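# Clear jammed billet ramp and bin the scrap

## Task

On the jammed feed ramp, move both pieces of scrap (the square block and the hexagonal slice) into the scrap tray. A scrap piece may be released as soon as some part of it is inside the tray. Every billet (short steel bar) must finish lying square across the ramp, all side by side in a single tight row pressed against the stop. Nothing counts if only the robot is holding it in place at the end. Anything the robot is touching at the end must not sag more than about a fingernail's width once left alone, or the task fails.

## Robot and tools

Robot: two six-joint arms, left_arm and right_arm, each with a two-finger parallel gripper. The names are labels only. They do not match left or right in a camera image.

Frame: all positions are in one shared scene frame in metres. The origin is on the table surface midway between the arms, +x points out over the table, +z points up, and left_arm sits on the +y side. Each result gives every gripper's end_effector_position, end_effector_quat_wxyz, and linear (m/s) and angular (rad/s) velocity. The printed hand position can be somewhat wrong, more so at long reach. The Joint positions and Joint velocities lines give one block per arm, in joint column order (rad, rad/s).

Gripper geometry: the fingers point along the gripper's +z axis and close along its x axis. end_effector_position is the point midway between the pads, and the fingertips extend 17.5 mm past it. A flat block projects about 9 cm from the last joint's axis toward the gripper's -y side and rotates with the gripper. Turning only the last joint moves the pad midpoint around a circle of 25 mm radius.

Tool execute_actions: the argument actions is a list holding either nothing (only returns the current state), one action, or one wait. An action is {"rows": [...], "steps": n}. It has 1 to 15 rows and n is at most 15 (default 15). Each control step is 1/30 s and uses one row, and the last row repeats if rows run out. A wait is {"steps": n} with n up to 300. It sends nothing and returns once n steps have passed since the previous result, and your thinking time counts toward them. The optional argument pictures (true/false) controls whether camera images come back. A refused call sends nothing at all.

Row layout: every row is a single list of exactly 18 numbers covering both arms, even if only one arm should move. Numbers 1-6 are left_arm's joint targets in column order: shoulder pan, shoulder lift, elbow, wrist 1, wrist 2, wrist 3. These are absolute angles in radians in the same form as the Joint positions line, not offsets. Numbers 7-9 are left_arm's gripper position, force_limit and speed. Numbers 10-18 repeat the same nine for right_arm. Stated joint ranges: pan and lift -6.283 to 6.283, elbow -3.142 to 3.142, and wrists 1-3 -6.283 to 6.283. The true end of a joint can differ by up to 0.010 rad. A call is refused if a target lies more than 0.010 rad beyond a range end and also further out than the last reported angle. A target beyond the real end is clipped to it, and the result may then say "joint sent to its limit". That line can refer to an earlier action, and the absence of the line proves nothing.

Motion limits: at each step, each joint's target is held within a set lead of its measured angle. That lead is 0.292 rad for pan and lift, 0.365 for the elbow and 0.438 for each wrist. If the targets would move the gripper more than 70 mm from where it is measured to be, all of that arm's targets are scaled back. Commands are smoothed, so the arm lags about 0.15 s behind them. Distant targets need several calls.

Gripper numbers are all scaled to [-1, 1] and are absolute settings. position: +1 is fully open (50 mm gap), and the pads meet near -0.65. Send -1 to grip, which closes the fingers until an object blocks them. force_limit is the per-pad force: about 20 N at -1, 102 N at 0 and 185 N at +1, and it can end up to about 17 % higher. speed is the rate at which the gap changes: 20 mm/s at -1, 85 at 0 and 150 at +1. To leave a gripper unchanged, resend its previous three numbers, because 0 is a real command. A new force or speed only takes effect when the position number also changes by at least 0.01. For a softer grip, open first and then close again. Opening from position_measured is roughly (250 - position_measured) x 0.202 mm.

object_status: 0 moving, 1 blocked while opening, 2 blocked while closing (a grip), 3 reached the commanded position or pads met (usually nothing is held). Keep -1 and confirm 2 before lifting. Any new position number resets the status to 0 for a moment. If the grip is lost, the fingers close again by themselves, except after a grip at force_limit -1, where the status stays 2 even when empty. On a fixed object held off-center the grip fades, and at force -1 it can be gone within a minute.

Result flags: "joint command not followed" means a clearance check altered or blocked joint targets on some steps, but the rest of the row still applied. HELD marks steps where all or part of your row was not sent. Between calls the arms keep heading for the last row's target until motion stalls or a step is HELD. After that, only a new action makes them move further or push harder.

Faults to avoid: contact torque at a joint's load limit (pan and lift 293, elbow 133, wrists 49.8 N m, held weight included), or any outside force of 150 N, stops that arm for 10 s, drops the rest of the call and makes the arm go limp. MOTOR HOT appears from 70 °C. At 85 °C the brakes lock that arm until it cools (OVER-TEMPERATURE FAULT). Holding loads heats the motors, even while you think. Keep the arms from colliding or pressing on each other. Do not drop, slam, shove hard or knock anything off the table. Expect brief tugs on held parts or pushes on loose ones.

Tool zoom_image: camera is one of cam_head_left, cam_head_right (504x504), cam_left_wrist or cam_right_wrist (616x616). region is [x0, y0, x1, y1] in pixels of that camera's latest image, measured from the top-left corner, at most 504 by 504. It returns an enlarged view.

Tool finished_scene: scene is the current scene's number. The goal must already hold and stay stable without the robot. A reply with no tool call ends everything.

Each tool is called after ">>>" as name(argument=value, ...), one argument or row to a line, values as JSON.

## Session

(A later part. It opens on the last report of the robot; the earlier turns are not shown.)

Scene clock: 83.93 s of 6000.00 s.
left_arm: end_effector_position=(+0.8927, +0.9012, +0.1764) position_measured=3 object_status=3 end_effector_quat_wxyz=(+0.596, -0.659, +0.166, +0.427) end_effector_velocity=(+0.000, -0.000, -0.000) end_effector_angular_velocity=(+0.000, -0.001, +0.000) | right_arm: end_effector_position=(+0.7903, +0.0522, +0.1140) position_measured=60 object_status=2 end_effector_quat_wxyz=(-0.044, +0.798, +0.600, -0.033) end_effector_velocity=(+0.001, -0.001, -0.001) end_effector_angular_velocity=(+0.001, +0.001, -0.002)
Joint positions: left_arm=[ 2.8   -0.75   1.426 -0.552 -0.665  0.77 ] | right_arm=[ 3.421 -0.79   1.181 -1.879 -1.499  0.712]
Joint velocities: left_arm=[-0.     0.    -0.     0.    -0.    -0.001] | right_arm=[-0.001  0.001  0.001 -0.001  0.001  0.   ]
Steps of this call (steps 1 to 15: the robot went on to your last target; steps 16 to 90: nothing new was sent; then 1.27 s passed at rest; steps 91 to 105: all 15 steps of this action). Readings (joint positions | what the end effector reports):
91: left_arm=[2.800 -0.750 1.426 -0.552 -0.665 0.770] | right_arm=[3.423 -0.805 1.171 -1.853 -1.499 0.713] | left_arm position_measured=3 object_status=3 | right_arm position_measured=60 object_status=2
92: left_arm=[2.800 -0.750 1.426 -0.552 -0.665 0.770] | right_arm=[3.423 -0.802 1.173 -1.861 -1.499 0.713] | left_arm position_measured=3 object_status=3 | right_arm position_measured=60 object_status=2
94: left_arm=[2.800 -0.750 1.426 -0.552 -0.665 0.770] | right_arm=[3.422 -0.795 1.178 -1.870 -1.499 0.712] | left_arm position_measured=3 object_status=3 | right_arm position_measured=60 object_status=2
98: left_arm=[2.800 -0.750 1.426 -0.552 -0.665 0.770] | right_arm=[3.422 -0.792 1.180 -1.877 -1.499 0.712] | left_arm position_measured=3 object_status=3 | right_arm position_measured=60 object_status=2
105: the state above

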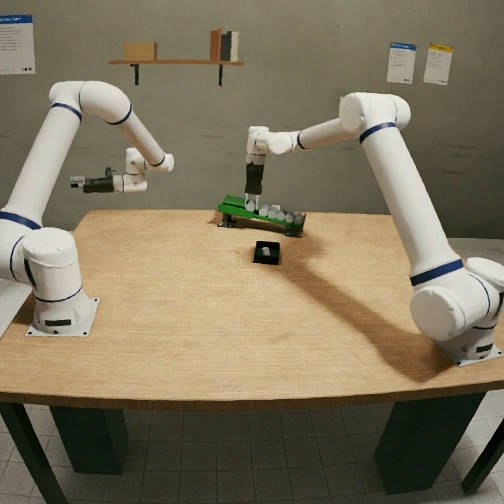

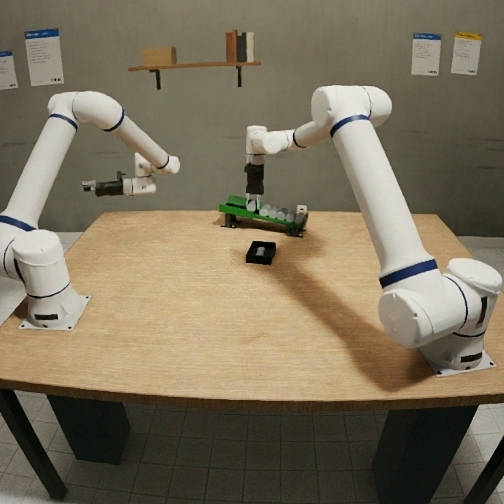

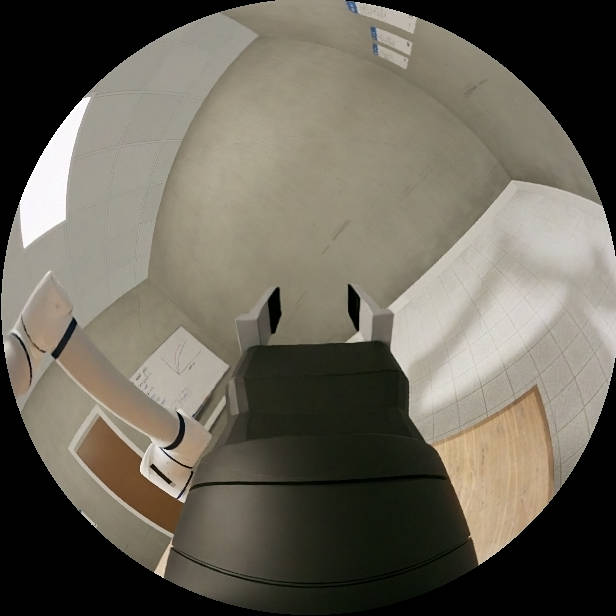

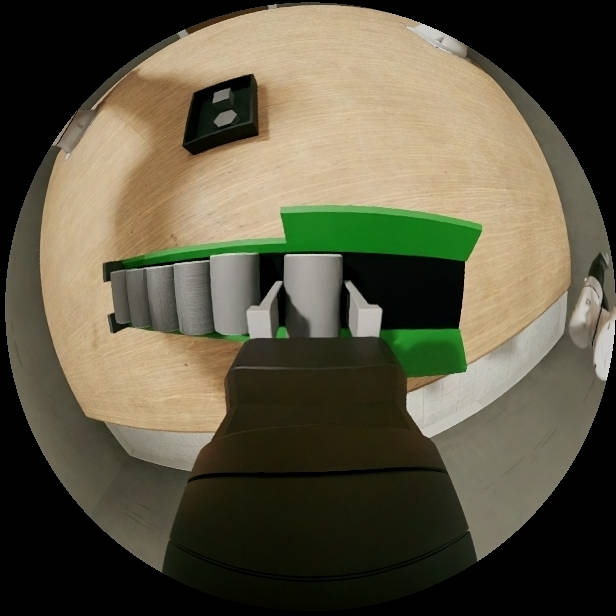

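Down 3 mm more, release, retract.

>>> execute_actions(
  actions=[
    {"rows":[[2.8,-0.75,1.426,-0.552,-0.665,0.77,1,0,0,3.4214,-0.7882,1.1832,-1.883,-1.499,0.712,-1,0,-0.7]],"steps":10},
  ],
  pictures=false,
)

>>> execute_actions(
  actions=[
    {"rows":[[2.8,-0.75,1.426,-0.552,-0.665,0.77,1,0,0,3.4214,-0.7882,1.1832,-1.883,-1.499,0.712,0.9,0,-0.7]]},
  ],
  pictures=false,
)

>>> execute_actions(
  actions=[
    {"rows":[[2.8,-0.75,1.426,-0.552,-0.665,0.77,1,0,0,3.4214,-0.802,1.169,-1.855,-1.499,0.712,0.9,0,-0.7]],"steps":12},
  ],
  pictures=false,
)

>>> execute_actions(
  actions=[
    {"rows":[[2.8,-0.75,1.426,-0.552,-0.665,0.77,1,0,0,3.4214,-0.825,1.14,-1.803,-1.499,0.712,0.9,0,-0.7]]},
  ],
  pictures=false,
)

>>> execute_actions(
  actions=[
    {"steps":25},
  ],
)

>>> zoom_image(
  camera="cam_head_left",
  region=[215, 155, 315, 245],
)

Scene clock: 87.90 s of 6000.00 s.
left_arm: end_effector_position=(+0.8927, +0.9012, +0.1764) position_measured=3 object_status=3 end_effector_quat_wxyz=(+0.596, -0.659, +0.166, +0.427) end_effector_velocity=(+0.000, +0.000, +0.000) end_effector_angular_velocity=(-0.001, -0.001, +0.000) | right_arm: end_effector_position=(+0.7903, +0.0521, +0.1109) position_measured=60 object_status=2 end_effector_quat_wxyz=(-0.044, +0.798, +0.600, -0.033) end_effector_velocity=(+0.000, -0.001, -0.002) end_effector_angular_velocity=(-0.001, +0.001, -0.001)
Joint positions: left_arm=[ 2.8   -0.75   1.426 -0.552 -0.665  0.77 ] | right_arm=[ 3.421 -0.788  1.183 -1.883 -1.499  0.712]
Joint velocities: left_arm=[ 0.    -0.    -0.001 -0.001  0.     0.001] | right_arm=[-0.001  0.001  0.002 -0.002 -0.001  0.   ]
Steps of this call (steps 1 to 15: the robot went on to your last target; steps 16 to 90: nothing new was sent; then 0.63 s passed at rest; steps 91 to 100: all 10 steps of this action). Readings (joint positions | what the end effector reports):
91: left_arm=[2.800 -0.750 1.426 -0.552 -0.665 0.770] | right_arm=[3.421 -0.790 1.181 -1.879 -1.499 0.712] | left_arm position_measured=3 object_status=3 | right_arm position_measured=60 object_status=2
92: left_arm=[2.800 -0.750 1.426 -0.552 -0.665 0.770] | right_arm=[3.421 -0.790 1.182 -1.880 -1.499 0.712] | left_arm position_measured=3 object_status=3 | right_arm position_measured=60 object_status=2
94: left_arm=[2.800 -0.750 1.426 -0.552 -0.665 0.770] | right_arm=[3.421 -0.789 1.183 -1.882 -1.499 0.712] | left_arm position_measured=3 object_status=3 | right_arm position_measured=60 object_status=2
98: left_arm=[2.800 -0.750 1.426 -0.552 -0.665 0.770] | right_arm=[3.421 -0.788 1.183 -1.883 -1.499 0.712] | left_arm position_measured=3 object_status=3 | right_arm position_measured=60 object_status=2
100: the state above

Scene clock: 88.40 s of 6000.00 s.
left_arm: end_effector_position=(+0.8927, +0.9012, +0.1764) position_measured=3 object_status=3 end_effector_quat_wxyz=(+0.596, -0.659, +0.166, +0.427) end_effector_velocity=(+0.000, -0.000, +0.000) end_effector_angular_velocity=(-0.000, -0.002, -0.000) | right_arm: end_effector_position=(+0.7903, +0.0521, +0.1108) position_measured=18 object_status=3 end_effector_quat_wxyz=(-0.044, +0.798, +0.600, -0.033) end_effector_velocity=(-0.000, -0.000, -0.000) end_effector_angular_velocity=(-0.001, +0.001, +0.000)
Joint positions: left_arm=[ 2.8   -0.75   1.426 -0.552 -0.665  0.77 ] | right_arm=[ 3.421 -0.788  1.183 -1.883 -1.499  0.712]
Joint velocities: left_arm=[-0.    -0.    -0.001 -0.    -0.    -0.001] | right_arm=[-0.     0.     0.     0.001 -0.001 -0.   ]
Steps of this call (steps 1 to 15: all 15 steps of this action). Readings (joint positions | what the end effector reports):
1: left_arm=[2.800 -0.750 1.426 -0.552 -0.665 0.770] | right_arm=[3.421 -0.788 1.183 -1.883 -1.499 0.712] | left_arm position_measured=3 object_status=3 | right_arm position_measured=56 object_status=0
2: left_arm=[2.800 -0.750 1.426 -0.552 -0.665 0.770] | right_arm=[3.421 -0.788 1.183 -1.883 -1.499 0.712] | left_arm position_measured=3 object_status=3 | right_arm position_measured=50 object_status=0
4: left_arm=[2.800 -0.750 1.426 -0.552 -0.665 0.770] | right_arm=[3.421 -0.788 1.183 -1.883 -1.499 0.712] | left_arm position_measured=3 object_status=3 | right_arm position_measured=37 object_status=0
8: left_arm=[2.800 -0.750 1.426 -0.552 -0.665 0.770] | right_arm=[3.421 -0.788 1.183 -1.883 -1.499 0.712] | left_arm position_measured=3 object_status=3 | right_arm position_measured=18 object_status=0
15: the state above

Scene clock: 88.80 s of 6000.00 s.
left_arm: end_effector_position=(+0.8927, +0.9012, +0.1764) position_measured=3 object_status=3 end_effector_quat_wxyz=(+0.596, -0.659, +0.166, +0.427) end_effector_velocity=(+0.000, -0.000, +0.001) end_effector_angular_velocity=(-0.001, -0.003, -0.001) | right_arm: end_effector_position=(+0.7902, +0.0521, +0.1311) position_measured=18 object_status=3 end_effector_quat_wxyz=(-0.044, +0.798, +0.600, -0.033) end_effector_velocity=(-0.002, +0.002, +0.004) end_effector_angular_velocity=(-0.000, +0.002, +0.001)
Joint positions: left_arm=[ 2.8   -0.75   1.426 -0.552 -0.665  0.77 ] | right_arm=[ 3.421 -0.802  1.169 -1.856 -1.499  0.712]
Joint velocities: left_arm=[-0.    -0.002 -0.    -0.001  0.    -0.001] | right_arm=[ 0.002 -0.003 -0.003  0.008  0.001  0.   ]
Steps of this call (steps 1 to 12: all 12 steps of this action). Readings (joint positions | what the end effector reports):
1: left_arm=[2.800 -0.750 1.426 -0.552 -0.665 0.770] | right_arm=[3.421 -0.789 1.183 -1.882 -1.499 0.712] | left_arm position_measured=3 object_status=3 | right_arm position_measured=18 object_status=3
2: left_arm=[2.800 -0.750 1.426 -0.552 -0.665 0.770] | right_arm=[3.421 -0.791 1.180 -1.874 -1.499 0.712] | left_arm position_measured=3 object_status=3 | right_arm position_measured=18 object_status=3
4: left_arm=[2.800 -0.750 1.426 -0.552 -0.665 0.770] | right_arm=[3.421 -0.798 1.173 -1.865 -1.499 0.712] | left_arm position_measured=3 object_status=3 | right_arm position_measured=18 object_status=3
8: left_arm=[2.800 -0.750 1.426 -0.552 -0.665 0.770] | right_arm=[3.421 -0.801 1.170 -1.857 -1.499 0.712] | left_arm position_measured=3 object_status=3 | right_arm position_measured=18 object_status=3
12: the state above

Scene clock: 89.30 s of 6000.00 s.
left_arm: end_effector_position=(+0.8927, +0.9012, +0.1764) position_measured=3 object_status=3 end_effector_quat_wxyz=(+0.596, -0.659, +0.166, +0.427) end_effector_velocity=(+0.000, +0.001, +0.001) end_effector_angular_velocity=(-0.001, -0.000, +0.001) | right_arm: end_effector_position=(+0.7899, +0.0519, +0.1689) position_measured=18 object_status=3 end_effector_quat_wxyz=(-0.044, +0.798, +0.600, -0.033) end_effector_velocity=(+0.000, -0.001, +0.004) end_effector_angular_velocity=(+0.001, +0.000, -0.001)
Joint positions: left_arm=[ 2.8   -0.75   1.426 -0.552 -0.665  0.77 ] | right_arm=[ 3.421 -0.825  1.14  -1.803 -1.499  0.712]
Joint velocities: left_arm=[ 0.001 -0.001 -0.001 -0.    -0.     0.001] | right_arm=[-0.001 -0.003 -0.002  0.005  0.001  0.   ]
Steps of this call (steps 1 to 15: all 15 steps of this action). Readings (joint positions | what the end effector reports):
1: left_arm=[2.800 -0.750 1.426 -0.552 -0.665 0.770] | right_arm=[3.421 -0.803 1.168 -1.853 -1.499 0.712] | left_arm position_measured=3 object_status=3 | right_arm position_measured=18 object_status=3
2: left_arm=[2.800 -0.750 1.426 -0.552 -0.665 0.770] | right_arm=[3.421 -0.808 1.162 -1.838 -1.499 0.712] | left_arm position_measured=3 object_status=3 | right_arm position_measured=18 object_status=3
4: left_arm=[2.800 -0.750 1.426 -0.552 -0.665 0.770] | right_arm=[3.421 -0.818 1.148 -1.821 -1.499 0.712] | left_arm position_measured=3 object_status=3 | right_arm position_measured=18 object_status=3
8: left_arm=[2.800 -0.750 1.426 -0.552 -0.665 0.770] | right_arm=[3.421 -0.823 1.142 -1.808 -1.499 0.712] | left_arm position_measured=3 object_status=3 | right_arm position_measured=18 object_status=3
15: the state above

Scene clock: 90.13 s of 6000.00 s.
left_arm: end_effector_position=(+0.8927, +0.9012, +0.1764) position_measured=3 object_status=3 end_effector_quat_wxyz=(+0.596, -0.659, +0.166, +0.427) end_effector_velocity=(-0.000, -0.000, -0.000) end_effector_angular_velocity=(+0.001, +0.000, -0.000) | right_arm: end_effector_position=(+0.7899, +0.0519, +0.1693) position_measured=18 object_status=3 end_effector_quat_wxyz=(-0.044, +0.798, +0.600, -0.033) end_effector_velocity=(-0.001, +0.001, -0.001) end_effector_angular_velocity=(-0.001, +0.001, +0.001)
Joint positions: left_arm=[ 2.8   -0.75   1.426 -0.552 -0.665  0.77 ] | right_arm=[ 3.421 -0.825  1.14  -1.803 -1.499  0.712]
Joint velocities: left_arm=[-0.     0.     0.001  0.     0.    -0.001] | right_arm=[ 0.001 -0.     0.002 -0.    -0.001  0.   ]
Steps of this call (steps 1 to 15: the robot went on to your last target; steps 16 to 25: nothing new was sent). Readings (joint positions | what the end effector reports):
1: left_arm=[2.800 -0.750 1.426 -0.552 -0.665 0.770] | right_arm=[3.421 -0.825 1.140 -1.803 -1.499 0.712] | left_arm position_measured=3 object_status=3 | right_arm position_measured=18 object_status=3
2: left_arm=[2.800 -0.750 1.426 -0.552 -0.665 0.770] | right_arm=[3.421 -0.825 1.140 -1.803 -1.499 0.712] | left_arm position_measured=3 object_status=3 | right_arm position_measured=18 object_status=3
4: left_arm=[2.800 -0.750 1.426 -0.552 -0.665 0.770] | right_arm=[3.421 -0.825 1.140 -1.803 -1.499 0.712] | left_arm position_measured=3 object_status=3 | right_arm position_measured=18 object_status=3
8: left_arm=[2.800 -0.750 1.426 -0.552 -0.665 0.770] | right_arm=[3.421 -0.825 1.140 -1.803 -1.499 0.712] | left_arm position_measured=3 object_status=3 | right_arm position_measured=18 object_status=3
25: the state above
All arms were judged still, so your last target was given up. Only a new action makes them travel on or press farther. Fingers that are still opening or closing keep moving.

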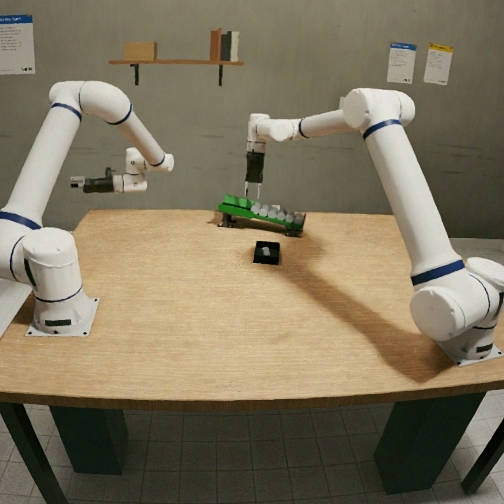

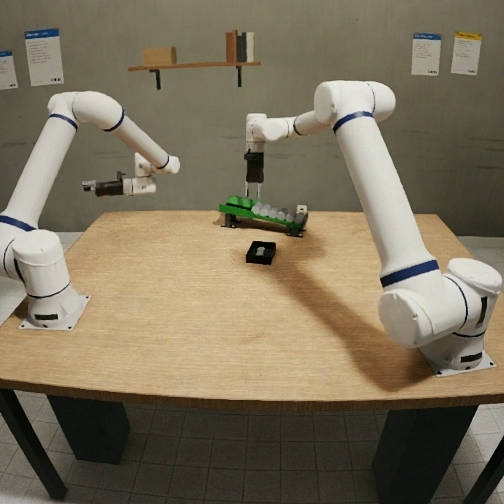

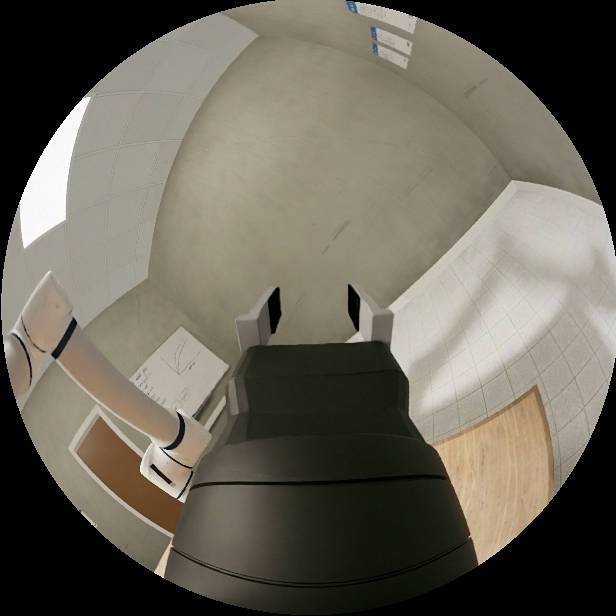

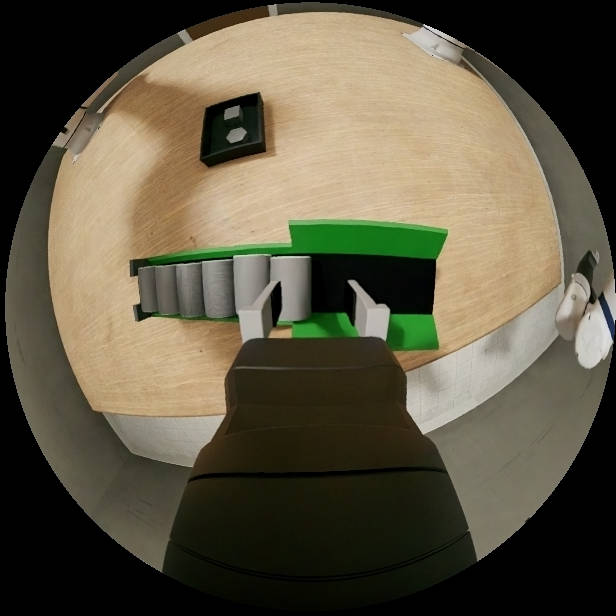

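Region (215, 155, 315, 245) of cam_head_left's 504x504 image, scaled by 5.040, with more detail than that image has; it fills the top 454 rows of this view, and the rest is white.

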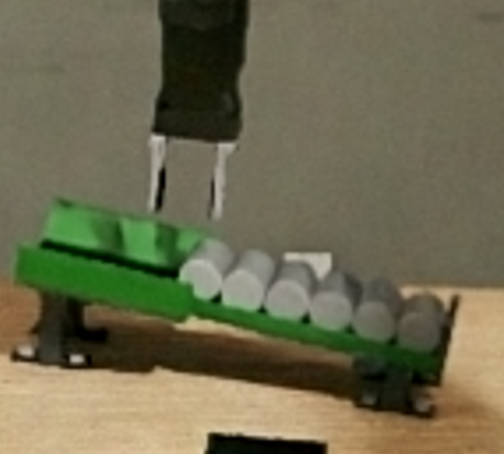

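>>> finished_scene(
  scene=2,
)

The scene is finished: the task was done.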